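# Carry tube rack through self-closing door to desk

## Task

Take the tube rack from the counter, carry it through the door that swings shut by itself, and set it on the desk standing upright with each tube seated all the way down in its hole. At the end the door must be closed, the gripper(s) must have released the rack and moved away, neither the rack nor any tube may have touched the floor, and no robot may have fallen or be left leaning. One or both robots may be used.

## Robot and tools

Robots: two identical Hello Robot Stretch 3 units, r1 and r2. Each has a differential-drive base (0.33 m long, 0.34 m wide, passive omni wheel at the rear), a lift sliding up a mast, and one telescoping arm that reaches out to the robot's RIGHT side, ending in a wrist (yaw, pitch, roll) and a two-finger gripper. The gripper cannot be moved forward by the arm; drive the base for that. An on-the-spot turn pivots about the point between the drive wheels, 0.05 m behind the front edge. With arm retracted and wrist folded, the turn sweeps a 0.28 m radius; an unfolded level wrist reaches past that.

Frames: the base frame has its origin on the floor between the drive wheels, x forward, y left, z up. hand_pose is reported in it, located where closed fingertips meet; with all wrist joints at zero its x axis points up, y back toward the mast, z to the rear. Odometry frame = base frame at scene start. Each robot reports in its own frames, so relative placement of the two robots comes only from images, lidar_m, wrist_depth_mm and head_depth_mm.

execute_actions: argument actions is a list holding one action (or empty to just read state and images). The action is an object keyed "r1" and/or "r2"; each holds optional "base", "joints", "contact_limits". All motions start together. base takes one command only: {"translate_m": d}, a straight relative drive in metres from the current base position, forward positive, -1 to 1; or {"rotate_rad": d}, a relative turn in place, left/counter-clockwise positive, -3.2 to 3.2. No sideways motion. joints holds absolute targets by name: lift_m 0 to 1.1 (arm height); arm_m 0 to 0.52 (extension); wrist_yaw_rad -1.345 to 4.42 (0 along the arm, positive toward the front, 3.0 folded over base); wrist_pitch_rad -1.57 to 0.451 (0 level, negative tips fingers down); wrist_roll_rad -2.911 to 2.911 (0 fingers side by side); gripper_m -0.089 to 0.179 (larger is wider; real fingertip gap is 0.007 less when nearly shut, 0.025 less fully open, zero under 0.007); head_pan_rad -3.953 to 1.73 (0 forward, positive left, -1.57 along the arm); head_tilt_rad -1.53 to 0.419 (negative looks down). contact_limits: {"arm_m": n}, n a motor effort percent 1 to 100 at which the arm motion halts with contact_stop; it also caps holding force until the next action. Omitted joints, bases or robots may keep pushing toward earlier targets. Bad keys or out-of-range numbers reject the whole call. cameras: list of r1_head_camera, r1_nav_camera, r1_wrist_camera, r2_head_camera, r2_nav_camera, r2_wrist_camera or "all"; null/omitted gives all, [] none. If a result reports a stop, later motion calls in the same reply are skipped.

wait: seconds 0 to 10; commands nothing, returns state and images. zoom_image: camera name plus region [x0, y0, x1, y1] in pixels of that camera's latest full image, at most 504x504. finished_scene: scene = the number of the current scene; ends it irreversibly and reports success; the goal must already hold stably.

Result lines: base_status and joint_status tell how each commanded motion ended: done (for the base, wheels turned the commanded amount even if slipping), off_target (resting short, possibly still pushing), contact_stop, time_out, torque_fault (old target dropped; joint holds or is limp). on_its_own covers uncommanded parts; its "held at" is a target, not a position. motor_effort is percent of max, positive toward larger joint values, peak in brackets; readings carry fixed offsets and noise. Positive wheel effort pushes forward. base_odometry counts wheel turns (slip included), heading -3.142 to 3.142 left positive; turned_by_wheels and turned_by_imu give turn since last result. base_tilt in degrees, forward and right positive, with a few degrees of fixed bias. lidar_m: 12 distances in metres from base origin, 30-degree sectors, 1st straight ahead then counter-clockwise (4th left, 7th behind, 10th right), "-" nothing; plane 0.17 m above floor, 0.15 to 12 m, blind to clear objects and own body, sees the other robot; mast and low lift hide parts of sectors 5, 6, 9, 10. wrist_depth_mm (45 to 1000) and head_depth_mm (280 to 4000, sideways image) are 7x7 grids of median depth from top left. Camera calibration lines give K, distortion and T_world_to_cam relative to the carrying robot's base frame.

Gripper: close below the object's width to hold; to let go open at least 0.02 above the touch value. Readings don't confirm a grasp; overly hard squeezes get reduced and things may slip. Resend a different value to squeeze again.

Speed: full base speed (0.30 m/s, 1.9 rad/s) only with lift_m under 0.30, arm_m under 0.03 and wrist_yaw_rad above 2.54; otherwise 0.10 m/s, 0.63 rad/s.

Avoid: robots pressing on each other (a touching base pressed further by millimetres is hard contact; no state line reports it); carrying one load with both robots, since their travel differs up to 2.5 cm per metre and can tip one; folding/unfolding the wrist unless lift_m is 0.32 to 0.95, pitch -0.4, roll near 0 (once folded, lift may go to 0.25); yaw below -0.4 without pitch at -0.5 or lower; arm pushes against rigid things with gripper above about 0.45 m, repeat pushes after a contact_stop, driving while hooked on something fixed, snagging furniture (especially reversing). If tilted, undo in small steps, free the gripper, lower lift to about 0.2. Arm and lift go slack after contact_stop; wrist servos shut off for 10 s after long hard strain. Loose objects may be nudged occasionally. Never let the rack or tubes reach the floor; set it down gently.

Each tool is called after "Call:" as name([rows], argument=value, ...), one row to a line, values as JSON.

## Session

Call:
execute_actions(actions=[])

Scene clock: 0.00 s.
r1.base_odometry: x=+0.000 y=+0.000 heading=+0.000 (m, m, rad; r1's odometry frame)
r1.turned_by_wheels: +0.000 (rad since the last result)
r1.turned_by_imu: +0.000 (rad since the last result)
r1.base_tilt: forward=-2.5 right=-0.9 (deg)
r1.lidar_m: 1.89 2.00 2.39 1.54 1.17 0.72 0.64 0.64 0.77 0.85 0.85 1.02
r1.head_depth_mm: 1369 1389 1400 1419 1441 1448 1472 / 1615 1707 1732 1772 1781 1812 1840 / 1669 2067 2051 2037 2007 1990 1963 / 1661 2014 2019 1977 1967 1923 1908 / 1650 1973 1943 1936 1905 1894 1853 / 1630 1904 1877 1865 1847 1820 1806 / 1626 1861 1861 1829 1800 1792 1771
r1.base_status: not commanded
r1.joint_positions: lift_m=+0.573 arm_m=+0.003 wrist_yaw_rad=+3.097 wrist_pitch_rad=-0.440 wrist_roll_rad=-0.015 gripper_m=+0.037 head_pan_rad=-0.018 head_tilt_rad=-0.011
r1.joint_status: not commanded
r1.motor_effort: left_wheel=+0 right_wheel=+0 lift_m=+27 arm_m=+0 wrist_yaw_rad=+0 wrist_pitch_rad=+7 wrist_roll_rad=+0 gripper_m=-1 head_pan_rad=+0 head_tilt_rad=+2 (%)
r1.hand_pose: x=-0.0114 y=+0.0736 z=+0.5803 quat_wxyz=(+0.169, +0.688, +0.141, +0.692) (m; r1's base frame)
r1.wrist_depth_mm: - - - - - - - / - - - - - - - / - - - - - - - / - - - - - - - / 986 - - - - - - / 862 866 866 864 873 857 854 / 747 742 - 744 711 733 743
r2.base_odometry: x=+0.000 y=+0.000 heading=+0.000 (m, m, rad; r2's odometry frame)
r2.turned_by_wheels: +0.000 (rad since the last result)
r2.turned_by_imu: +0.000 (rad since the last result)
r2.base_tilt: forward=+2.9 right=+1.2 (deg)
r2.lidar_m: 1.42 2.49 1.89 1.80 1.10 0.78 0.75 0.77 0.87 0.83 0.85 1.15
r2.head_depth_mm: 1953 2115 2149 2176 2214 2241 1976 / 2040 2293 2312 2339 2362 2374 1982 / 2030 2280 2304 1483 2341 2354 1834 / 2016 2269 2288 2320 2336 2363 1997 / 2012 2272 2304 2297 2324 2359 2017 / 2000 2252 2273 2293 2316 2355 2017 / 1991 2234 2280 2285 2335 2344 2018
r2.base_status: not commanded
r2.joint_positions: lift_m=+0.403 arm_m=+0.002 wrist_yaw_rad=+3.019 wrist_pitch_rad=-0.381 wrist_roll_rad=+0.014 gripper_m=+0.037 head_pan_rad=-0.001 head_tilt_rad=+0.002
r2.joint_status: not commanded
r2.motor_effort: left_wheel=-1 right_wheel=+0 lift_m=+30 arm_m=+0 wrist_yaw_rad=+0 wrist_pitch_rad=+7 wrist_roll_rad=+0 gripper_m=+0 head_pan_rad=+0 head_tilt_rad=+1 (%)
r2.hand_pose: x=+0.0068 y=+0.0798 z=+0.4245 quat_wxyz=(+0.177, +0.706, +0.090, +0.680) (m; r2's base frame)
r2.wrist_depth_mm: - - - - - - - / - - - - - - - / - - - - - - - / 997 919 943 975 935 911 919 / 765 765 - 772 783 765 766 / 652 647 - 632 610 637 630 / 558 566 - 566 546 553 536
pictures: r1_head_camera (sideways: a quarter turn clockwise sets it upright), r1_nav_camera (sideways: a quarter turn counterclockwise sets it upright), r1_wrist_camera, r2_head_camera (sideways: a quarter turn clockwise sets it upright), r2_nav_camera (sideways: a quarter turn counterclockwise sets it upright), r2_wrist_camera
Images, in order (width x height): r1_head_camera 896x504, r1_nav_camera 672x504, r1_wrist_camera 644x364, r2_head_camera 896x504, r2_nav_camera 672x504, r2_wrist_camera 644x364.

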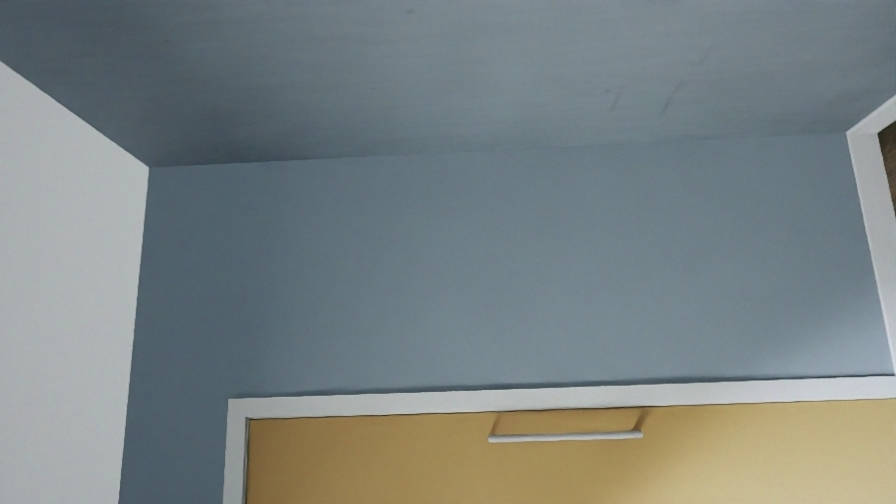

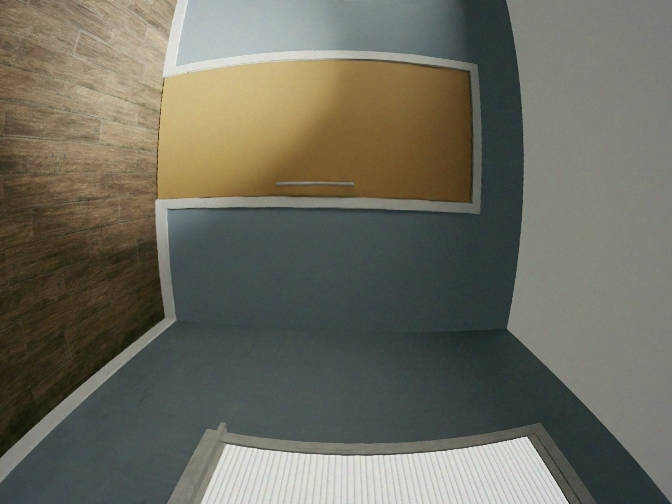

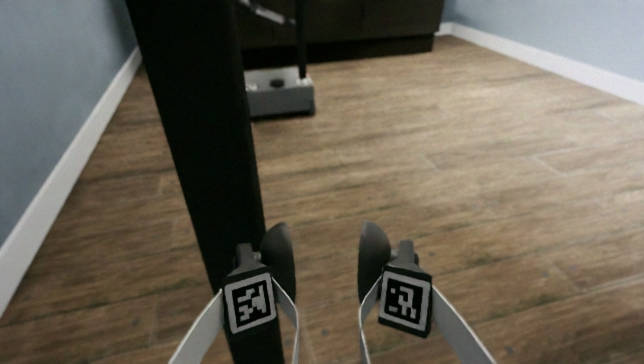

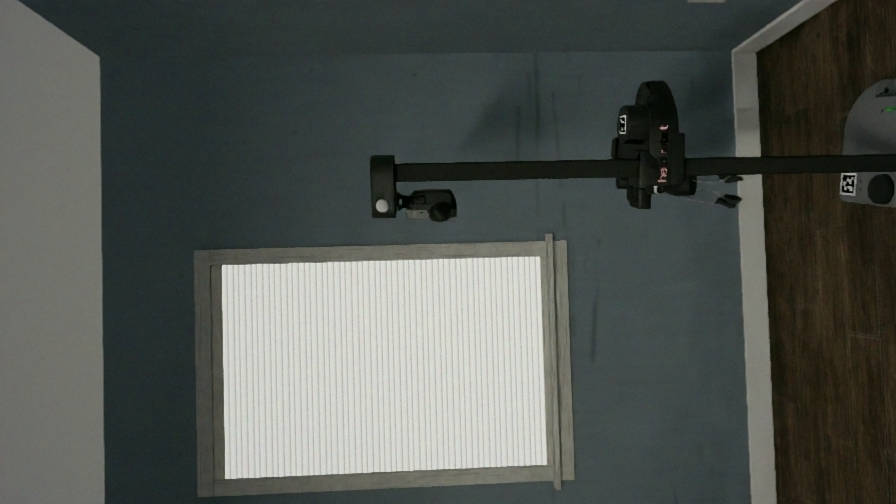

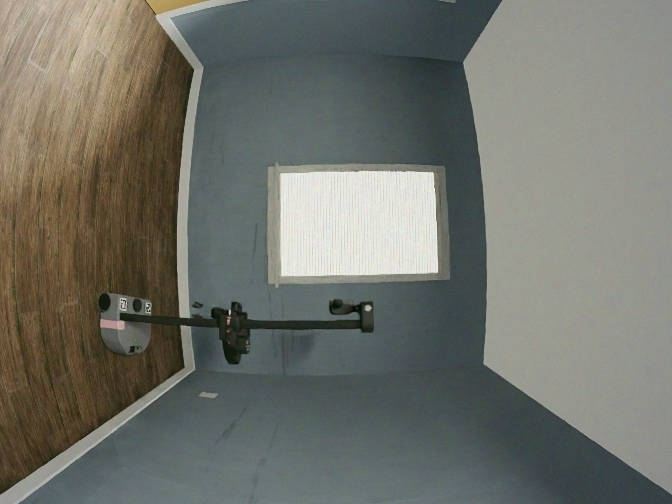

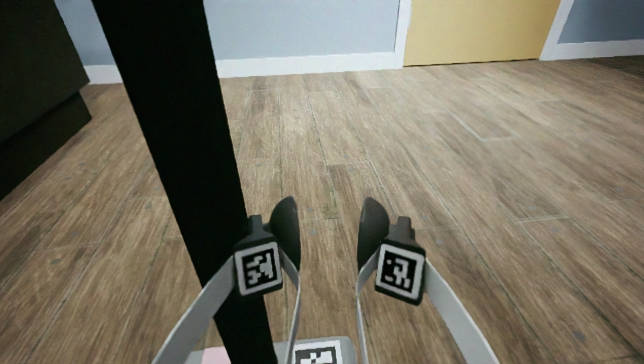

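Call:
execute_actions([
  {"r1":{"base":{"rotate_rad":0.4},"joints":{"lift_m":0.27,"head_tilt_rad":-0.6}},"r2":{"base":{"rotate_rad":-1.57},"joints":{"lift_m":0.9,"head_pan_rad":-1.9,"head_tilt_rad":-0.5}}},
], cameras=[])

Call:
execute_actions([
  {"r1":{"base":{"translate_m":1.0}}},
], cameras=["r1_nav_camera","r2_nav_camera","r2_head_camera"])

Scene clock: 12.23 s.
r1.base_odometry: x=+0.000 y=+0.000 heading=+0.400 (m, m, rad; r1's odometry frame)
r1.turned_by_wheels: +0.400 (rad since the last result)
r1.turned_by_imu: +0.398 (rad since the last result)
r1.base_tilt: forward=-2.5 right=-1.0 (deg)
r1.lidar_m: 1.98 2.22 1.44 1.45 0.77 0.64 0.64 0.71 0.85 0.85 0.95 1.53
r1.head_depth_mm: 1581 1719 1900 2127 1849 1474 1226 / 1600 1757 1950 2163 1855 1476 1226 / 1614 1766 1970 2185 1847 1478 1229 / 1637 1798 2013 2209 1852 1481 1229 / 1670 1831 2054 2250 1881 1487 1232 / 1687 1851 2070 2274 1865 1481 1232 / 1695 1900 2123 2290 1871 1491 1233
r1.base_status: done
r1.joint_positions: lift_m=+0.270 arm_m=+0.003 wrist_yaw_rad=+3.097 wrist_pitch_rad=-0.441 wrist_roll_rad=-0.015 gripper_m=+0.037 head_pan_rad=-0.018 head_tilt_rad=-0.592
r1.joint_status: all done
r1.motor_effort: left_wheel=-3(8) right_wheel=+2(5) lift_m=+22(23) arm_m=+0(1) wrist_yaw_rad=+0(0) wrist_pitch_rad=+7(7) wrist_roll_rad=+0(0) gripper_m=-1(0) head_pan_rad=+0(0) head_tilt_rad=-3(35) (%)
r1.hand_pose: x=-0.0114 y=+0.0736 z=+0.2777 quat_wxyz=(+0.169, +0.688, +0.141, +0.692) (m; r1's base frame)
r1.wrist_depth_mm: 686 824 - - - - - / 715 871 - - - - - / 707 830 917 890 888 880 876 / 676 711 - 700 696 700 676 / 594 594 - 583 588 580 569 / 500 515 - 518 504 489 491 / 447 - - - 419 424 423
r2.base_odometry: x=+0.000 y=+0.000 heading=-1.570 (m, m, rad; r2's odometry frame)
r2.turned_by_wheels: -1.570 (rad since the last result)
r2.turned_by_imu: -1.566 (rad since the last result)
r2.base_tilt: forward=+2.8 right=+1.3 (deg)
r2.lidar_m: 0.83 0.85 1.15 1.46 2.49 1.88 1.80 1.10 0.79 0.75 0.77 0.87
r2.head_depth_mm: 1338 1464 1073 1033 1203 1355 - / 1285 1421 1079 974 1124 - - / 1238 1360 1018 924 1058 1175 - / 1187 1308 1094 875 994 1096 - / 1149 1256 1102 847 938 1077 - / 1109 1209 1113 822 891 1016 1110 / 1075 1168 1117 790 851 958 1052
r2.base_status: done
r2.joint_positions: lift_m=+0.900 arm_m=+0.002 wrist_yaw_rad=+3.019 wrist_pitch_rad=-0.381 wrist_roll_rad=+0.014 gripper_m=+0.037 head_pan_rad=-1.893 head_tilt_rad=-0.494
r2.joint_status: all done
r2.motor_effort: left_wheel=+3(8) right_wheel=-3(6) lift_m=+38(39) arm_m=-1(0) wrist_yaw_rad=+0(0) wrist_pitch_rad=+7(7) wrist_roll_rad=+0(0) gripper_m=-2(1) head_pan_rad=-2(32) head_tilt_rad=-2(20) (%)
r2.hand_pose: x=+0.0067 y=+0.0797 z=+0.9206 quat_wxyz=(+0.177, +0.706, +0.090, +0.680) (m; r2's base frame)
r2.wrist_depth_mm: - - - - - - 834 / - - - - - - 847 / - - - - - - 904 / - - - - - - 889 / - - - - - - 903 / - - - - - - 872 / - - - - - - 914
pictures: none
No camera images: the call's "cameras" was empty. Leave "cameras" out to get every camera's image.

Scene clock: 17.27 s.
r1.base_odometry: x=+0.921 y=+0.389 heading=+0.400 (m, m, rad; r1's odometry frame)
r1.turned_by_wheels: +0.000 (rad since the last result)
r1.turned_by_imu: +0.006 (rad since the last result)
r1.base_tilt: forward=-2.4 right=-1.0 (deg)
r1.lidar_m: 1.01 1.13 1.84 2.13 1.42 1.62 1.62 1.25 1.05 1.05 1.17 1.01
r1.head_depth_mm: 770 845 944 1054 1188 1352 1219 / 794 871 947 1076 1225 1378 1225 / 802 884 978 1096 1248 1400 1223 / 815 894 993 1117 1272 1428 1231 / 826 912 1010 1139 1304 1439 1234 / 838 925 1033 1165 1333 1468 1237 / 851 942 1051 1186 1358 1485 1233
r1.base_status: done
r1.joint_positions: lift_m=+0.270 arm_m=+0.003 wrist_yaw_rad=+3.097 wrist_pitch_rad=-0.441 wrist_roll_rad=-0.015 gripper_m=+0.037 head_pan_rad=-0.018 head_tilt_rad=-0.594
r1.joint_status: not commanded
r1.motor_effort: left_wheel=-3(11) right_wheel=+2(6) lift_m=+22(23) arm_m=+1(0) wrist_yaw_rad=+0(0) wrist_pitch_rad=+7(7) wrist_roll_rad=+0(0) gripper_m=+0(1) head_pan_rad=+0(0) head_tilt_rad=-2(4) (%)
r1.hand_pose: x=-0.0114 y=+0.0736 z=+0.2777 quat_wxyz=(+0.169, +0.688, +0.141, +0.692) (m; r1's base frame)
r1.wrist_depth_mm: - - - - - - - / - - - - - - - / 928 947 893 892 894 905 859 / 735 720 - 712 684 698 686 / 590 587 - 589 609 563 568 / 502 511 - 517 500 491 500 / 447 - - - 420 425 426
r2.base_odometry: x=+0.000 y=+0.000 heading=-1.570 (m, m, rad; r2's odometry frame)
r2.turned_by_wheels: +0.000 (rad since the last result)
r2.turned_by_imu: +0.001 (rad since the last result)
r2.base_tilt: forward=+2.9 right=+1.2 (deg)
r2.lidar_m: 0.83 0.86 1.14 2.42 2.49 1.88 1.80 1.10 0.78 0.75 0.77 0.87
r2.head_depth_mm: 1333 1462 1073 1032 1201 1358 - / 1292 1419 1083 978 1130 - - / 1236 1352 1020 924 1056 1173 - / 1192 1312 1093 874 993 1097 - / 1149 1252 1101 847 938 1077 - / 1110 1207 1105 824 895 1014 1111 / 1075 1168 1116 789 847 957 1048
r2.base_status: not commanded
r2.joint_positions: lift_m=+0.900 arm_m=+0.002 wrist_yaw_rad=+3.019 wrist_pitch_rad=-0.381 wrist_roll_rad=+0.014 gripper_m=+0.037 head_pan_rad=-1.893 head_tilt_rad=-0.494
r2.joint_status: not commanded
r2.motor_effort: left_wheel=+3(3) right_wheel=-4(4) lift_m=+39(38) arm_m=+0(0) wrist_yaw_rad=+0(1) wrist_pitch_rad=+7(7) wrist_roll_rad=+0(0) gripper_m=-1(1) head_pan_rad=-3(2) head_tilt_rad=-2(2) (%)
r2.hand_pose: x=+0.0067 y=+0.0797 z=+0.9206 quat_wxyz=(+0.177, +0.706, +0.090, +0.680) (m; r2's base frame)
r2.wrist_depth_mm: - - - - - - 831 / - - - - - - 858 / - - - - - - 879 / - - - - - - 886 / - - - - - - 909 / - - - - - - 902 / - - - - - - 915
pictures: r1_nav_camera (sideways: a quarter turn counterclockwise sets it upright), r2_head_camera (sideways: a quarter turn clockwise sets it upright), r2_nav_camera (sideways: a quarter turn counterclockwise sets it upright)
camera_calibration (this result's frames):
r1_nav_camera: T_world_to_cam=[[0.555155, -0.00807813, 0.831708, -1.04797], [0.00219529, -0.999935, -0.0111774, 0.0669797], [0.831744, 0.00803102, -0.555101, 0.672107], [0, 0, 0, 1]] pos_world=[0.0226145, 0.053112, 1.24544]
r2_head_camera: T_world_to_cam=[[0.161204, 0.473081, -0.866145, 1.1492], [0.947613, -0.319415, 0.00190528, -0.0037128], [-0.275759, -0.821078, -0.499789, 0.607009], [0, 0, 0, 1]] pos_world=[-0.0143498, -0.0464485, 1.29876]
r2_nav_camera: T_world_to_cam=[[-0.169401, -0.428066, 0.887729, -1.10785], [-0.956539, 0.288343, -0.0434921, 0.113493], [-0.237353, -0.856515, -0.458308, 0.55094], [0, 0, 0, 1]] pos_world=[0.0516555, -0.0350718, 1.24091]
Images, in order (width x height): r1_nav_camera 672x504, r2_head_camera 896x504, r2_nav_camera 672x504.

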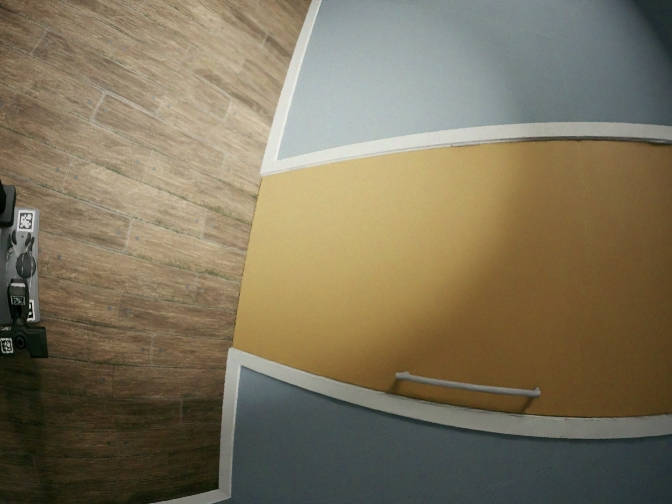

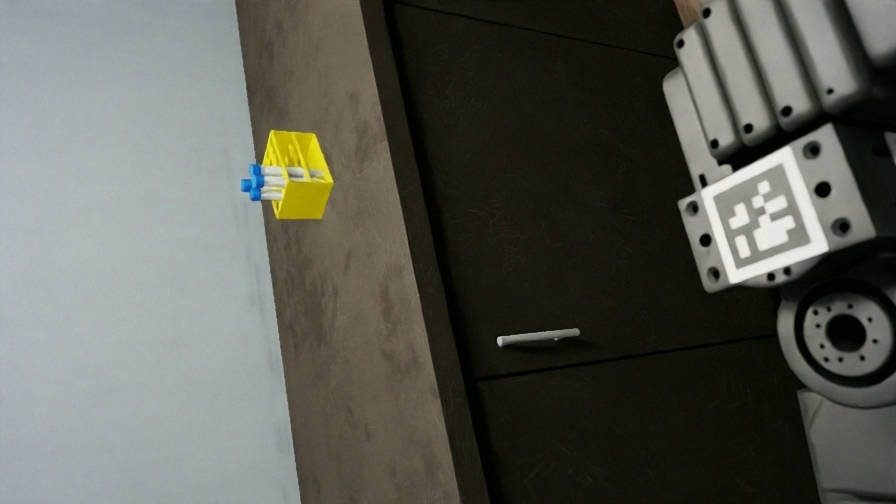

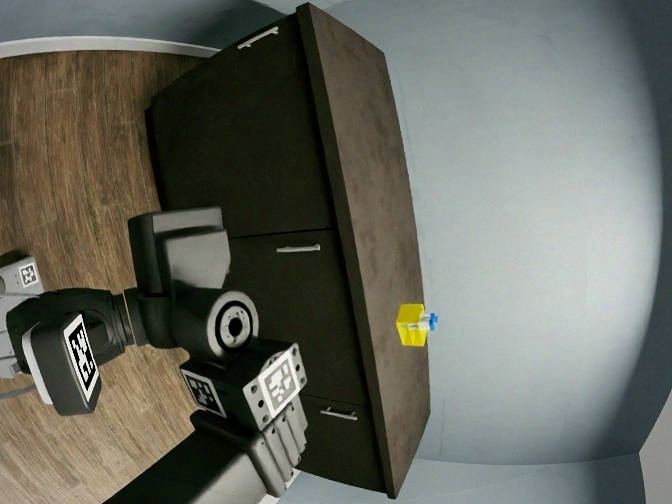

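Call:
execute_actions([
  {"r1":{"base":{"rotate_rad":-0.12}},"r2":{"base":{"rotate_rad":-0.9},"joints":{"wrist_yaw_rad":0,"gripper_m":0.17,"head_pan_rad":-1.57}}},
], cameras=[])

Call:
execute_actions([
  {"r1":{"base":{"translate_m":0.9}},"r2":{"base":{"translate_m":0.5},"joints":{"lift_m":1.05,"wrist_pitch_rad":0}}},
], cameras=[])

Call:
execute_actions([
  {"r1":{"base":{"translate_m":0.15},"joints":{"lift_m":0.33}},"r2":{"joints":{"arm_m":0.2}}},
], cameras=["r1_nav_camera","r2_wrist_camera","r2_head_camera"])

Scene clock: 37.10 s.
r1.base_odometry: x=+0.921 y=+0.389 heading=+0.280 (m, m, rad; r1's odometry frame)
r1.turned_by_wheels: -0.120 (rad since the last result)
r1.turned_by_imu: -0.117 (rad since the last result)
r1.base_tilt: forward=-2.4 right=-0.9 (deg)
r1.lidar_m: 1.01 1.07 1.57 2.13 2.13 1.65 1.62 1.38 1.06 1.04 1.11 1.01
r1.head_depth_mm: 788 877 973 1096 1248 1398 1224 / 793 880 977 1099 1250 1396 1222 / 804 870 981 1101 1255 1397 1226 / 807 886 983 1110 1253 1401 1224 / 810 887 986 1107 1267 1408 1233 / 809 891 990 1112 1270 1411 1227 / 813 893 992 1116 1275 1418 1235
r1.base_status: done
r1.joint_positions: lift_m=+0.270 arm_m=+0.003 wrist_yaw_rad=+3.097 wrist_pitch_rad=-0.441 wrist_roll_rad=-0.015 gripper_m=+0.037 head_pan_rad=-0.018 head_tilt_rad=-0.594
r1.joint_status: not commanded
r1.motor_effort: left_wheel=+3(10) right_wheel=-2(4) lift_m=+22(23) arm_m=+0(1) wrist_yaw_rad=+0(0) wrist_pitch_rad=+7(7) wrist_roll_rad=+0(0) gripper_m=-1(1) head_pan_rad=+0(0) head_tilt_rad=-2(3) (%)
r1.hand_pose: x=-0.0114 y=+0.0736 z=+0.2777 quat_wxyz=(+0.169, +0.688, +0.141, +0.692) (m; r1's base frame)
r1.wrist_depth_mm: - - - - - - - / - - - - - - - / 935 899 903 888 914 861 879 / 729 712 - 703 701 685 694 / 593 588 - 589 590 579 576 / 497 519 - 512 508 490 487 / 447 - - - 417 420 429
r2.base_odometry: x=+0.000 y=+0.000 heading=-2.470 (m, m, rad; r2's odometry frame)
r2.turned_by_wheels: -0.900 (rad since the last result)
r2.turned_by_imu: -0.897 (rad since the last result)
r2.base_tilt: forward=+2.9 right=+1.3 (deg)
r2.lidar_m: 0.81 0.84 0.83 0.89 1.34 2.42 1.41 1.82 1.80 0.96 0.76 0.75
r2.head_depth_mm: 1517 1638 1773 1969 1827 1537 - / 1608 1751 1916 2115 1846 1488 - / 1715 1860 1948 2133 1841 - - / 1823 1970 1295 1422 1642 1600 1219 / 1705 1809 1179 1200 1328 1451 1251 / 1521 1604 1107 1045 1143 1258 1250 / 1380 1469 1117 913 994 1082 1195
r2.base_status: done
r2.joint_positions: lift_m=+0.900 arm_m=+0.002 wrist_yaw_rad=+0.002 wrist_pitch_rad=-0.381 wrist_roll_rad=+0.014 gripper_m=+0.170 head_pan_rad=-1.577 head_tilt_rad=-0.494
r2.joint_status: all done
r2.motor_effort: left_wheel=+2(8) right_wheel=-3(8) lift_m=+38(38) arm_m=+0(0) wrist_yaw_rad=-2(3) wrist_pitch_rad=+7(7) wrist_roll_rad=+0(0) gripper_m=-1(84) head_pan_rad=+2(21) head_tilt_rad=-2(2) (%)
r2.hand_pose: x=-0.0210 y=-0.3763 z=+0.9206 quat_wxyz=(+0.690, +0.134, -0.699, -0.134) (m; r2's base frame)
r2.wrist_depth_mm: 649 715 744 984 - - - / 475 554 716 - - - - / 501 596 793 - - - - / 534 650 871 - - - - / 557 731 929 - - - - / 569 798 970 - - - - / 634 754 - - - - -
pictures: none
No camera images: the call's "cameras" was empty. Leave "cameras" out to get every camera's image.

Scene clock: 43.07 s.
r1.base_odometry: x=+1.786 y=+0.638 heading=+0.280 (m, m, rad; r1's odometry frame)
r1.turned_by_wheels: +0.000 (rad since the last result)
r1.turned_by_imu: +0.006 (rad since the last result)
r1.base_tilt: forward=-2.4 right=-0.9 (deg)
r1.lidar_m: - 0.15 0.17 0.61 2.18 2.56 2.51 1.47 1.14 0.29 0.15 -
r1.head_depth_mm: - - - - - - - / - - - - - - - / - - - - - - - / - - - - - - - / - - - - - - - / - - - - - - - / - - - - - - -
r1.base_status: done
r1.joint_positions: lift_m=+0.270 arm_m=+0.003 wrist_yaw_rad=+3.097 wrist_pitch_rad=-0.441 wrist_roll_rad=-0.015 gripper_m=+0.037 head_pan_rad=-0.018 head_tilt_rad=-0.594
r1.joint_status: not commanded
r1.motor_effort: left_wheel=+3(15) right_wheel=-1(4) lift_m=+23(22) arm_m=+1(1) wrist_yaw_rad=+0(0) wrist_pitch_rad=+7(7) wrist_roll_rad=+0(0) gripper_m=+0(1) head_pan_rad=+0(0) head_tilt_rad=-2(2) (%)
r1.hand_pose: x=-0.0114 y=+0.0736 z=+0.2777 quat_wxyz=(+0.169, +0.688, +0.141, +0.692) (m; r1's base frame)
r1.wrist_depth_mm: - - - - 531 251 165 / - - - - 537 252 166 / 922 919 892 902 537 253 166 / 721 714 - 714 527 252 166 / 586 581 - 580 467 253 166 / 503 507 - 511 367 254 166 / 445 - - - 410 235 166
r2.base_odometry: x=-0.391 y=-0.311 heading=-2.470 (m, m, rad; r2's odometry frame)
r2.turned_by_wheels: +0.000 (rad since the last result)
r2.turned_by_imu: +0.001 (rad since the last result)
r2.base_tilt: forward=+2.8 right=+1.2 (deg)
r2.lidar_m: 0.37 0.53 0.53 0.57 0.86 2.81 2.44 2.13 0.94 0.44 0.35 0.35
r2.head_depth_mm: 1774 1893 - - - - 1199 / 1816 1960 1247 - - - 1180 / 1564 1654 - - - - - / 1350 1477 - - - 766 933 / 1192 1294 1101 745 585 662 753 / 1066 1141 1162 747 565 548 620 / 964 1026 1046 751 566 468 526
r2.base_status: done
r2.joint_positions: lift_m=+1.050 arm_m=+0.002 wrist_yaw_rad=+0.002 wrist_pitch_rad=-0.020 wrist_roll_rad=+0.014 gripper_m=+0.170 head_pan_rad=-1.577 head_tilt_rad=-0.494
r2.joint_status: all done
r2.motor_effort: left_wheel=+2(8) right_wheel=-4(5) lift_m=+38(39) arm_m=-1(1) wrist_yaw_rad=-2(3) wrist_pitch_rad=+9(8) wrist_roll_rad=+0(1) gripper_m=+0(1) head_pan_rad=+3(2) head_tilt_rad=-2(3) (%)
r2.hand_pose: x=-0.0209 y=-0.4032 z=+1.1592 quat_wxyz=(+0.702, +0.008, -0.712, -0.007) (m; r2's base frame)
r2.wrist_depth_mm: 606 720 895 - - - - / 621 733 942 - - - - / 639 767 978 - - - - / 641 778 - - - - - / 664 748 748 743 768 - - / 587 521 549 540 667 - - / 435 427 430 437 740 - -
pictures: none
No camera images: the call's "cameras" was empty. Leave "cameras" out to get every camera's image.

Scene clock: 45.77 s.
r1.base_odometry: x=+1.930 y=+0.679 heading=+0.281 (m, m, rad; r1's odometry frame)
r1.turned_by_wheels: +0.001 (rad since the last result)
r1.turned_by_imu: -0.121 (rad since the last result)
r1.base_tilt: forward=-2.4 right=-1.0 (deg)
r1.lidar_m: - - 0.15 0.19 2.10 2.63 2.57 1.66 1.18 0.26 0.15 -
r1.head_depth_mm: - - - - - - - / - - - - - - - / - - - - - - - / - - - - - - - / - - - - - - - / - - - - - - - / - - - - - - -
r1.base_status: translate_m off_target (by the wheels' count: +0.1498 of +0.1500)
r1.joint_positions: lift_m=+0.330 arm_m=+0.003 wrist_yaw_rad=+3.097 wrist_pitch_rad=-0.443 wrist_roll_rad=-0.016 gripper_m=+0.037 head_pan_rad=-0.008 head_tilt_rad=-0.598
r1.joint_status: all done
r1.on_its_own: left_wheel is at rest, and its effort (+47) is outside its rest range (-18 to +18)
r1.motor_effort: left_wheel=+47(100) right_wheel=+5(29) lift_m=+29(36) arm_m=+1(1) wrist_yaw_rad=-1(25) wrist_pitch_rad=+8(9) wrist_roll_rad=+0(0) gripper_m=+0(0) head_pan_rad=-7(14) head_tilt_rad=-1(4) (%)
r1.hand_pose: x=-0.0115 y=+0.0734 z=+0.3370 quat_wxyz=(+0.170, +0.687, +0.142, +0.692) (m; r1's base frame)
r1.wrist_depth_mm: - - - 591 206 121 86 / - - - 645 213 123 87 / - - - 732 220 125 88 / 856 843 - 741 227 126 89 / 672 661 - 634 209 129 90 / 583 568 551 561 186 132 91 / 493 513 - - 250 127 92
r2.base_odometry: x=-0.391 y=-0.311 heading=-2.470 (m, m, rad; r2's odometry frame)
r2.turned_by_wheels: +0.000 (rad since the last result)
r2.turned_by_imu: +0.000 (rad since the last result)
r2.base_tilt: forward=+2.8 right=+1.3 (deg)
r2.lidar_m: 0.38 0.54 0.53 0.57 0.86 2.82 2.51 2.13 0.95 0.44 0.35 0.35
r2.head_depth_mm: 1764 - 1244 1412 1719 1480 1238 / 1798 - - 1010 1209 1438 1245 / 1556 - - 775 900 1068 1219 / 1349 1430 951 711 702 820 960 / 1192 1287 1031 744 584 664 752 / 1068 1139 1106 748 565 547 620 / 962 1026 1045 751 566 468 526
r2.base_status: not commanded
r2.joint_positions: lift_m=+1.050 arm_m=+0.200 wrist_yaw_rad=+0.001 wrist_pitch_rad=-0.019 wrist_roll_rad=+0.014 gripper_m=+0.170 head_pan_rad=-1.577 head_tilt_rad=-0.494
r2.joint_status: all done
r2.motor_effort: left_wheel=+2(2) right_wheel=-4(4) lift_m=+39(38) arm_m=+2(3) wrist_yaw_rad=-2(2) wrist_pitch_rad=+9(9) wrist_roll_rad=+0(0) gripper_m=-1(1) head_pan_rad=+3(3) head_tilt_rad=-2(2) (%)
r2.hand_pose: x=-0.0212 y=-0.6004 z=+1.1592 quat_wxyz=(+0.702, +0.008, -0.712, -0.007) (m; r2's base frame)
r2.wrist_depth_mm: 528 615 779 - - - - / 529 623 823 - - - - / 538 648 839 - - - - / 558 671 855 - - - - / 569 690 747 612 764 809 - / 555 522 548 545 545 605 - / 430 427 428 428 427 - -
pictures: r1_nav_camera (sideways: a quarter turn counterclockwise sets it upright), r2_head_camera (sideways: a quarter turn clockwise sets it upright), r2_wrist_camera
camera_calibration (this result's frames):
r1_nav_camera: T_world_to_cam=[[0.558775, -0.00251634, 0.829316, -1.04487], [0.0122155, -0.999862, -0.0112643, 0.0670317], [0.82923, 0.0164247, -0.558667, 0.676761], [0, 0, 0, 1]] pos_world=[0.0218363, 0.0532775, 1.24536]
r2_head_camera: T_world_to_cam=[[0.00614785, 0.499825, -0.866104, 1.15009], [0.999958, -0.00899838, 0.00190506, -0.00403181], [-0.00684134, -0.86608, -0.499859, 0.605461], [0, 0, 0, 1]] pos_world=[0.00110321, -0.0505041, 1.29875]
r2_wrist_camera: T_world_to_cam=[[-0.999938, -0.00379229, -0.0104782, -0.0128741], [0.00919854, 0.24984, -0.968243, 1.29844], [0.00628973, -0.96828, -0.24979, -0.127129], [0, 0, 0, 1]] pos_world=[-0.0240174, -0.447547, 1.22531]
Images, in order (width x height): r1_nav_camera 672x504, r2_head_camera 896x504, r2_wrist_camera 644x364.

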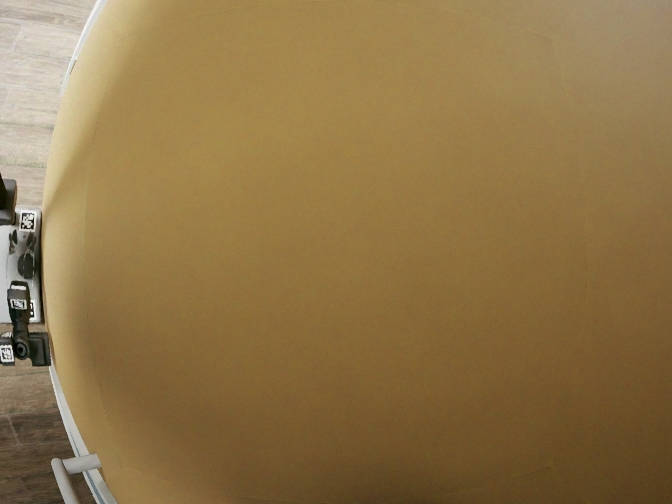

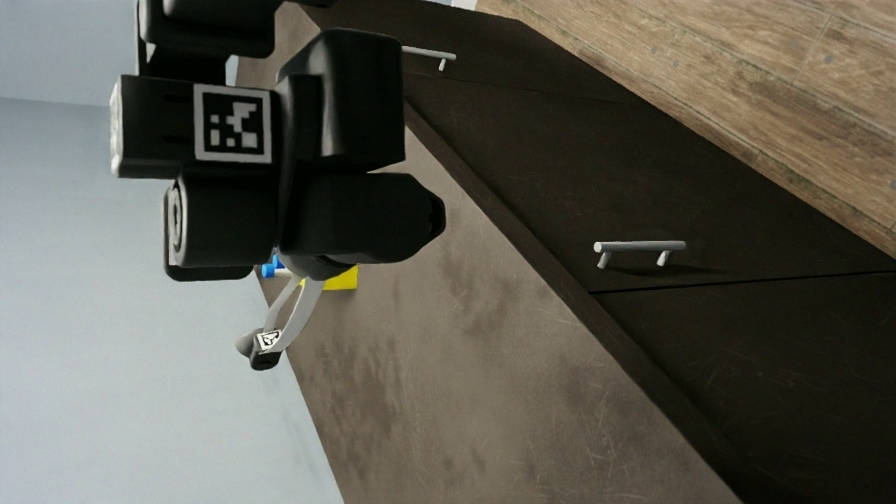

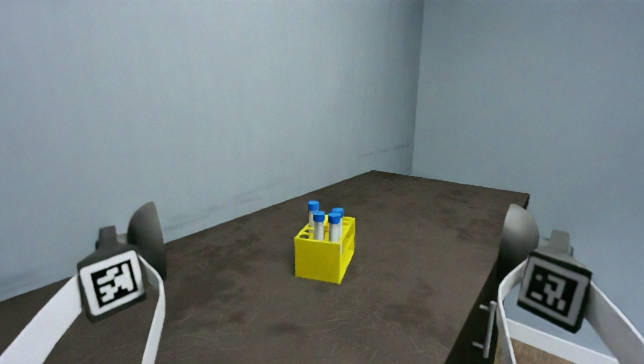

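Call:
execute_actions([
  {"r1":{"base":{"translate_m":-0.85},"joints":{"lift_m":0.85}},"r2":{"base":{"rotate_rad":0.92},"joints":{"arm_m":0,"wrist_yaw_rad":0.4}}},
], cameras=[])

Call:
execute_actions([
  {"r1":{"base":{"rotate_rad":1.65},"joints":{"wrist_yaw_rad":0,"gripper_m":0.15,"head_pan_rad":-1.57}},"r2":{"base":{"translate_m":-0.92},"joints":{"lift_m":0.88,"head_tilt_rad":-0.8}}},
], cameras=[])

Call:
execute_actions([
  {"r1":{"base":{"translate_m":-0.35},"joints":{"wrist_pitch_rad":0,"arm_m":0.2}}},
])

Scene clock: 71.87 s.
r1.base_odometry: x=+1.113 y=+0.444 heading=+0.281 (m, m, rad; r1's odometry frame)
r1.turned_by_wheels: +0.000 (rad since the last result)
r1.turned_by_imu: -0.001 (rad since the last result)
r1.base_tilt: forward=-2.5 right=-1.0 (deg)
r1.lidar_m: 0.91 0.93 1.24 2.01 1.88 1.81 1.72 1.72 1.22 1.16 1.19 0.95
r1.head_depth_mm: 735 809 910 1026 1176 1346 1224 / 724 799 885 1010 1150 1349 1225 / 729 804 892 1004 1151 1344 1229 / 721 794 882 985 1136 1313 1226 / 714 783 871 978 1115 1295 1219 / 709 778 860 966 1095 1274 1233 / 704 772 853 954 1080 1247 1237
r1.base_status: done
r1.joint_positions: lift_m=+0.850 arm_m=+0.003 wrist_yaw_rad=+3.097 wrist_pitch_rad=-0.443 wrist_roll_rad=-0.016 gripper_m=+0.037 head_pan_rad=-0.011 head_tilt_rad=-0.595
r1.joint_status: all done
r1.motor_effort: left_wheel=+1(40) right_wheel=+0(4) lift_m=+30(30) arm_m=+1(1) wrist_yaw_rad=+0(0) wrist_pitch_rad=+8(8) wrist_roll_rad=+0(0) gripper_m=-1(1) head_pan_rad=-5(7) head_tilt_rad=-2(2) (%)
r1.hand_pose: x=-0.0115 y=+0.0734 z=+0.8570 quat_wxyz=(+0.170, +0.687, +0.142, +0.692) (m; r1's base frame)
r1.wrist_depth_mm: - - - - - - - / - - - - - - - / - - - - - - - / - - - - - - - / - - - - - - - / - - - - - - - / - - - - - - -
r2.base_odometry: x=-0.391 y=-0.311 heading=-1.550 (m, m, rad; r2's odometry frame)
r2.turned_by_wheels: +0.920 (rad since the last result)
r2.turned_by_imu: +0.920 (rad since the last result)
r2.base_tilt: forward=+2.9 right=+1.2 (deg)
r2.lidar_m: 0.53 0.55 0.75 2.01 1.87 2.18 1.43 0.50 0.36 0.35 0.36 0.55
r2.head_depth_mm: 779 844 - - - - 572 / 776 852 922 - - - 593 / 774 850 922 - - - - / 771 848 - - - - 553 / 768 843 - - - 454 547 / 768 843 910 768 545 455 542 / 764 841 925 1021 566 454 527
r2.base_status: done
r2.joint_positions: lift_m=+1.050 arm_m=+0.003 wrist_yaw_rad=+0.399 wrist_pitch_rad=-0.019 wrist_roll_rad=+0.014 gripper_m=+0.170 head_pan_rad=-1.577 head_tilt_rad=-0.494
r2.joint_status: all done
joint sent to its limit — the command would take r2.arm_m past its lower limit, so that joint was sent only as far as its limit.
r2.motor_effort: left_wheel=-4(10) right_wheel=+3(8) lift_m=+38(38) arm_m=-3(2) wrist_yaw_rad=+0(5) wrist_pitch_rad=+9(9) wrist_roll_rad=+0(0) gripper_m=+0(1) head_pan_rad=+2(3) head_tilt_rad=-2(2) (%)
r2.hand_pose: x=+0.0780 y=-0.3834 z=+1.1592 quat_wxyz=(+0.690, +0.148, -0.696, +0.132) (m; r2's base frame)
r2.wrist_depth_mm: 428 528 736 734 642 573 527 / 429 537 729 763 675 606 547 / 439 550 771 756 683 629 568 / 438 561 780 809 727 623 568 / 447 616 777 858 733 683 582 / 435 625 819 892 550 543 564 / 490 590 847 433 428 423 413
pictures: none
No camera images: the call's "cameras" was empty. Leave "cameras" out to get every camera's image.

Scene clock: 82.60 s.
r1.base_odometry: x=+1.113 y=+0.444 heading=+1.931 (m, m, rad; r1's odometry frame)
r1.turned_by_wheels: +1.650 (rad since the last result)
r1.turned_by_imu: +1.635 (rad since the last result)
r1.base_tilt: forward=-2.4 right=-0.9 (deg)
r1.lidar_m: 1.51 2.11 1.77 1.72 1.58 1.19 1.16 1.22 0.93 0.90 0.95 1.34
r1.head_depth_mm: 714 786 867 975 1117 1318 - / 723 794 883 990 1130 1287 1299 / 724 795 883 995 1133 1291 - / 724 798 884 994 1138 1293 1233 / 726 799 886 997 1136 1291 1231 / 726 799 885 997 1140 1320 1236 / 725 795 887 995 1136 1326 1235
r1.base_status: done
r1.joint_positions: lift_m=+0.850 arm_m=+0.003 wrist_yaw_rad=+0.002 wrist_pitch_rad=-0.443 wrist_roll_rad=-0.016 gripper_m=+0.150 head_pan_rad=-1.563 head_tilt_rad=-0.595
r1.joint_status: all done
r1.motor_effort: left_wheel=-3(10) right_wheel=+2(5) lift_m=+31(31) arm_m=+1(1) wrist_yaw_rad=-2(3) wrist_pitch_rad=+8(8) wrist_roll_rad=+0(0) gripper_m=+0(83) head_pan_rad=-5(54) head_tilt_rad=-2(3) (%)
r1.hand_pose: x=-0.0211 y=-0.3688 z=+0.8570 quat_wxyz=(+0.696, +0.157, -0.684, -0.154) (m; r1's base frame)
r1.wrist_depth_mm: 613 613 603 601 606 590 596 / 675 666 657 657 643 648 641 / 714 712 726 726 691 704 695 / 796 785 805 772 781 755 751 / 894 887 897 855 863 861 854 / - - - - - 983 984 / - - - - - - -
r2.base_odometry: x=-0.411 y=+0.609 heading=-1.550 (m, m, rad; r2's odometry frame)
r2.turned_by_wheels: +0.000 (rad since the last result)
r2.turned_by_imu: +0.001 (rad since the last result)
r2.base_tilt: forward=+2.8 right=+1.3 (deg)
r2.lidar_m: 1.45 1.50 2.04 1.64 1.68 1.23 1.18 0.52 0.37 0.36 0.37 0.50
r2.head_depth_mm: 828 764 602 498 - - 1106 / 824 766 604 499 - - 1108 / 822 766 605 499 567 - 1111 / 818 770 625 526 - 952 1110 / 814 773 609 528 652 838 1112 / 811 602 591 502 596 827 1113 / 809 780 610 502 591 817 1120
r2.base_status: done
r2.joint_positions: lift_m=+0.880 arm_m=+0.003 wrist_yaw_rad=+0.399 wrist_pitch_rad=-0.019 wrist_roll_rad=+0.014 gripper_m=+0.170 head_pan_rad=-1.577 head_tilt_rad=-0.790
r2.joint_status: all done
r2.motor_effort: left_wheel=-4(10) right_wheel=+3(4) lift_m=+19(36) arm_m=-3(3) wrist_yaw_rad=+0(0) wrist_pitch_rad=+9(9) wrist_roll_rad=+0(0) gripper_m=+1(1) head_pan_rad=+1(3) head_tilt_rad=-3(15) (%)
r2.hand_pose: x=+0.0780 y=-0.3834 z=+0.9902 quat_wxyz=(+0.690, +0.148, -0.696, +0.132) (m; r2's base frame)
r2.wrist_depth_mm: - 950 810 727 653 583 537 / - - 867 752 661 591 553 / - - 920 778 697 620 565 / 581 574 562 406 407 567 578 / 355 377 351 351 345 367 345 / 266 239 254 251 252 253 257 / 214 199 198 196 197 197 189
pictures: none
No camera images: the call's "cameras" was empty. Leave "cameras" out to get every camera's image.

Scene clock: 87.63 s.
r1.base_odometry: x=+1.237 y=+0.116 heading=+1.930 (m, m, rad; r1's odometry frame)
r1.turned_by_wheels: +0.000 (rad since the last result)
r1.turned_by_imu: +0.000 (rad since the last result)
r1.base_tilt: forward=-2.3 right=-0.9 (deg)
r1.lidar_m: 1.86 2.37 1.78 1.73 1.10 0.83 0.81 0.85 0.91 0.88 0.93 1.30
r1.head_depth_mm: 709 781 866 974 1065 - 1220 / 711 783 866 965 - 1339 1224 / 711 783 873 958 - 1332 1226 / 710 773 855 949 1138 1310 1226 / 704 773 858 972 1119 1297 1230 / 715 786 871 981 1118 1296 1227 / 714 785 872 983 1119 1307 1230
r1.base_status: done
r1.joint_positions: lift_m=+0.850 arm_m=+0.200 wrist_yaw_rad=+0.001 wrist_pitch_rad=-0.022 wrist_roll_rad=-0.016 gripper_m=+0.150 head_pan_rad=-1.563 head_tilt_rad=-0.595
r1.joint_status: all done
r1.motor_effort: left_wheel=-4(11) right_wheel=+2(2) lift_m=+31(31) arm_m=+5(6) wrist_yaw_rad=-1(2) wrist_pitch_rad=+12(13) wrist_roll_rad=+0(0) gripper_m=+0(0) head_pan_rad=-5(5) head_tilt_rad=-2(2) (%)
r1.hand_pose: x=-0.0212 y=-0.6003 z=+0.9589 quat_wxyz=(+0.713, +0.008, -0.701, -0.008) (m; r1's base frame)
r1.wrist_depth_mm: 434 420 421 414 418 418 411 / 439 439 431 427 425 427 426 / 446 447 441 438 436 442 435 / 461 462 450 457 453 446 444 / 489 471 467 462 468 458 455 / 490 - 484 471 482 469 466 / 513 504 501 492 491 481 478
r2.base_odometry: x=-0.411 y=+0.609 heading=-1.550 (m, m, rad; r2's odometry frame)
r2.turned_by_wheels: +0.000 (rad since the last result)
r2.turned_by_imu: +0.001 (rad since the last result)
r2.base_tilt: forward=+2.9 right=+1.0 (deg)
r2.lidar_m: 1.45 1.49 2.03 1.99 1.69 1.23 1.18 0.52 0.37 0.36 0.37 0.50
r2.head_depth_mm: 827 765 603 497 - - 1110 / 823 765 604 498 - - 1106 / 822 769 605 499 566 - 1108 / 819 770 625 526 - 955 1109 / 814 773 609 528 653 839 1114 / 813 603 590 503 596 829 1120 / 808 778 611 503 591 818 1119
r2.base_status: not commanded
r2.joint_positions: lift_m=+0.880 arm_m=+0.003 wrist_yaw_rad=+0.399 wrist_pitch_rad=-0.019 wrist_roll_rad=+0.014 gripper_m=+0.170 head_pan_rad=-1.577 head_tilt_rad=-0.790
r2.joint_status: not commanded
r2.motor_effort: left_wheel=-4(4) right_wheel=+3(3) lift_m=+20(20) arm_m=-3(4) wrist_yaw_rad=+0(0) wrist_pitch_rad=+9(9) wrist_roll_rad=+0(0) gripper_m=+0(1) head_pan_rad=+4(2) head_tilt_rad=-3(4) (%)
r2.hand_pose: x=+0.0780 y=-0.3834 z=+0.9902 quat_wxyz=(+0.690, +0.148, -0.696, +0.132) (m; r2's base frame)
r2.wrist_depth_mm: - 957 827 744 639 585 529 / - 984 873 762 674 594 557 / - - 907 770 678 625 563 / 567 568 577 406 413 571 558 / 352 386 348 348 347 361 343 / 270 241 254 252 253 253 259 / 215 200 198 197 197 197 189
pictures: r1_head_camera (sideways: a quarter turn clockwise sets it upright), r1_nav_camera (sideways: a quarter turn counterclockwise sets it upright), r1_wrist_camera, r2_head_camera (sideways: a quarter turn clockwise sets it upright), r2_nav_camera (sideways: a quarter turn counterclockwise sets it upright), r2_wrist_camera
camera_calibration (this result's frames):
r1_head_camera: T_world_to_cam=[[0.0374851, 0.520287, -0.853168, 1.13119], [0.998385, -0.0559801, 0.0097271, -0.0175996], [-0.0426996, -0.852155, -0.521545, 0.631943], [0, 0, 0, 1]] pos_world=[0.00215211, -0.0510141, 1.29485]
r1_nav_camera: T_world_to_cam=[[0.00623113, -0.556646, 0.830726, -1.04334], [-0.999547, -0.0279233, -0.0112132, 0.0731369], [0.0294384, -0.83028, -0.556568, 0.67891], [0, 0, 0, 1]] pos_world=[0.0596189, -0.0150417, 1.24541]
r1_wrist_camera: T_world_to_cam=[[-0.999853, 0.0130068, 0.0111394, -0.0227816], [-0.00844985, 0.191068, -0.98154, 1.0913], [-0.0148951, -0.981491, -0.19093, -0.23799], [0, 0, 0, 1]] pos_world=[-0.0171018, -0.441801, 1.02597]
r2_head_camera: T_world_to_cam=[[0.00744236, 0.730542, -0.682828, 0.911178], [0.999957, -0.00923882, 0.00101446, -0.00287178], [-0.00556742, -0.682806, -0.730579, 0.905586], [0, 0, 0, 1]] pos_world=[0.00113211, -0.0473409, 1.28378]
r2_nav_camera: T_world_to_cam=[[-0.0292833, -0.698344, 0.715163, -0.883738], [-0.998693, -0.00954271, -0.050211, 0.122479], [0.0418891, -0.715699, -0.697151, 0.859961], [0, 0, 0, 1]] pos_world=[0.0604175, -0.000510828, 1.23769]
r2_wrist_camera: T_world_to_cam=[[-0.920196, -0.391318, -0.0104768, -0.0694493], [-0.0882631, 0.233479, -0.968348, 1.08107], [0.381378, -0.890145, -0.249385, 0.0404146], [0, 0, 0, 1]] pos_world=[0.0160986, -0.24361, 1.05621]
Images, in order (width x height): r1_head_camera 896x504, r1_nav_camera 672x504, r1_wrist_camera 644x364, r2_head_camera 896x504, r2_nav_camera 672x504, r2_wrist_camera 644x364.

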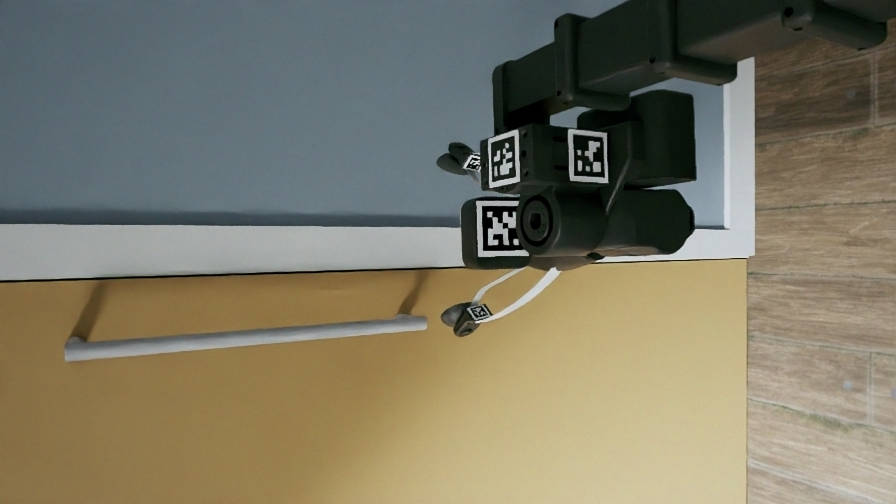

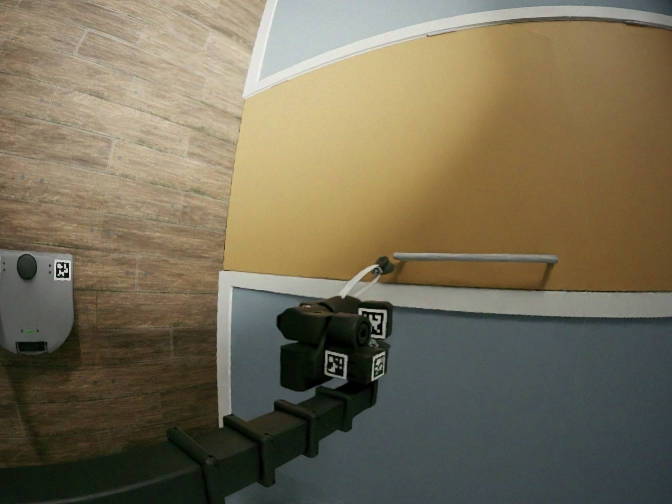

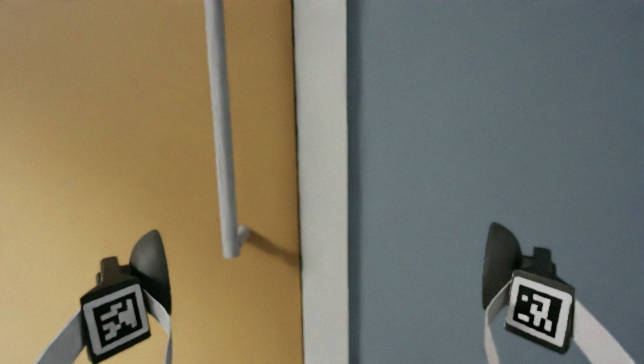

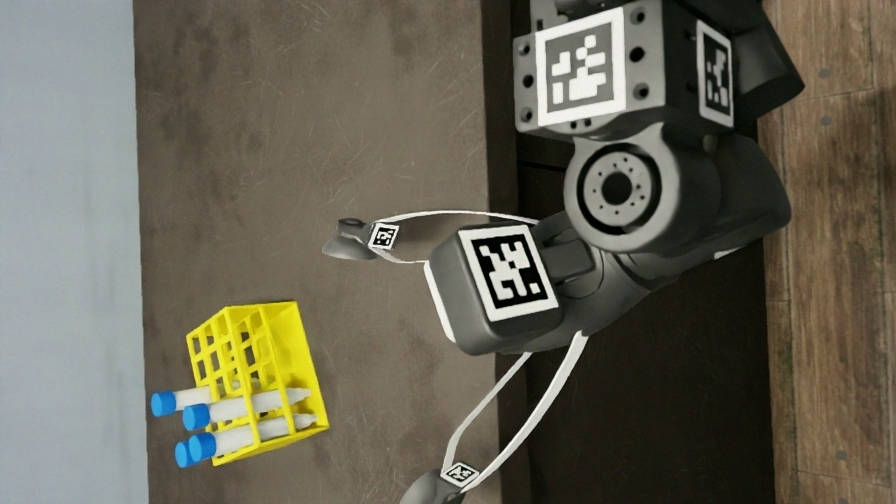

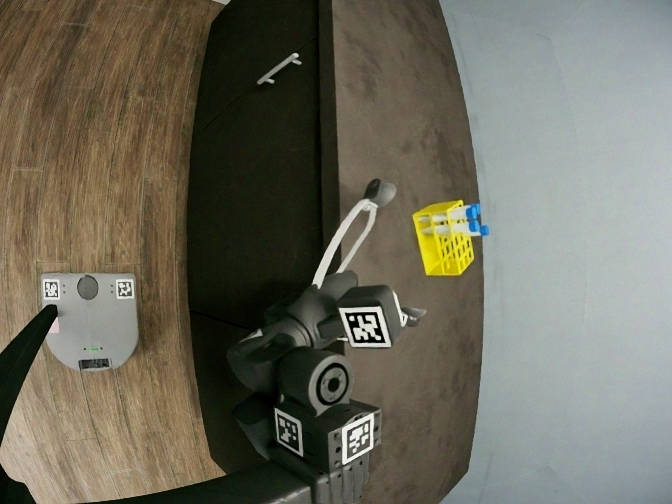

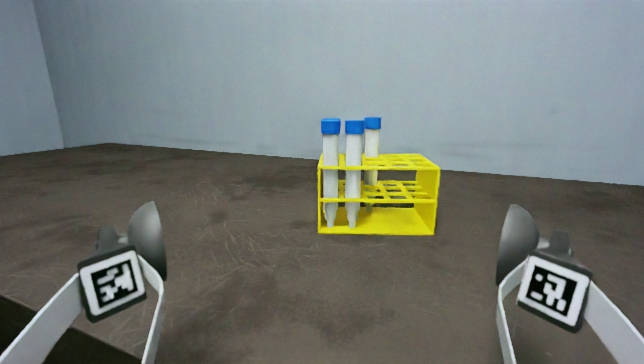

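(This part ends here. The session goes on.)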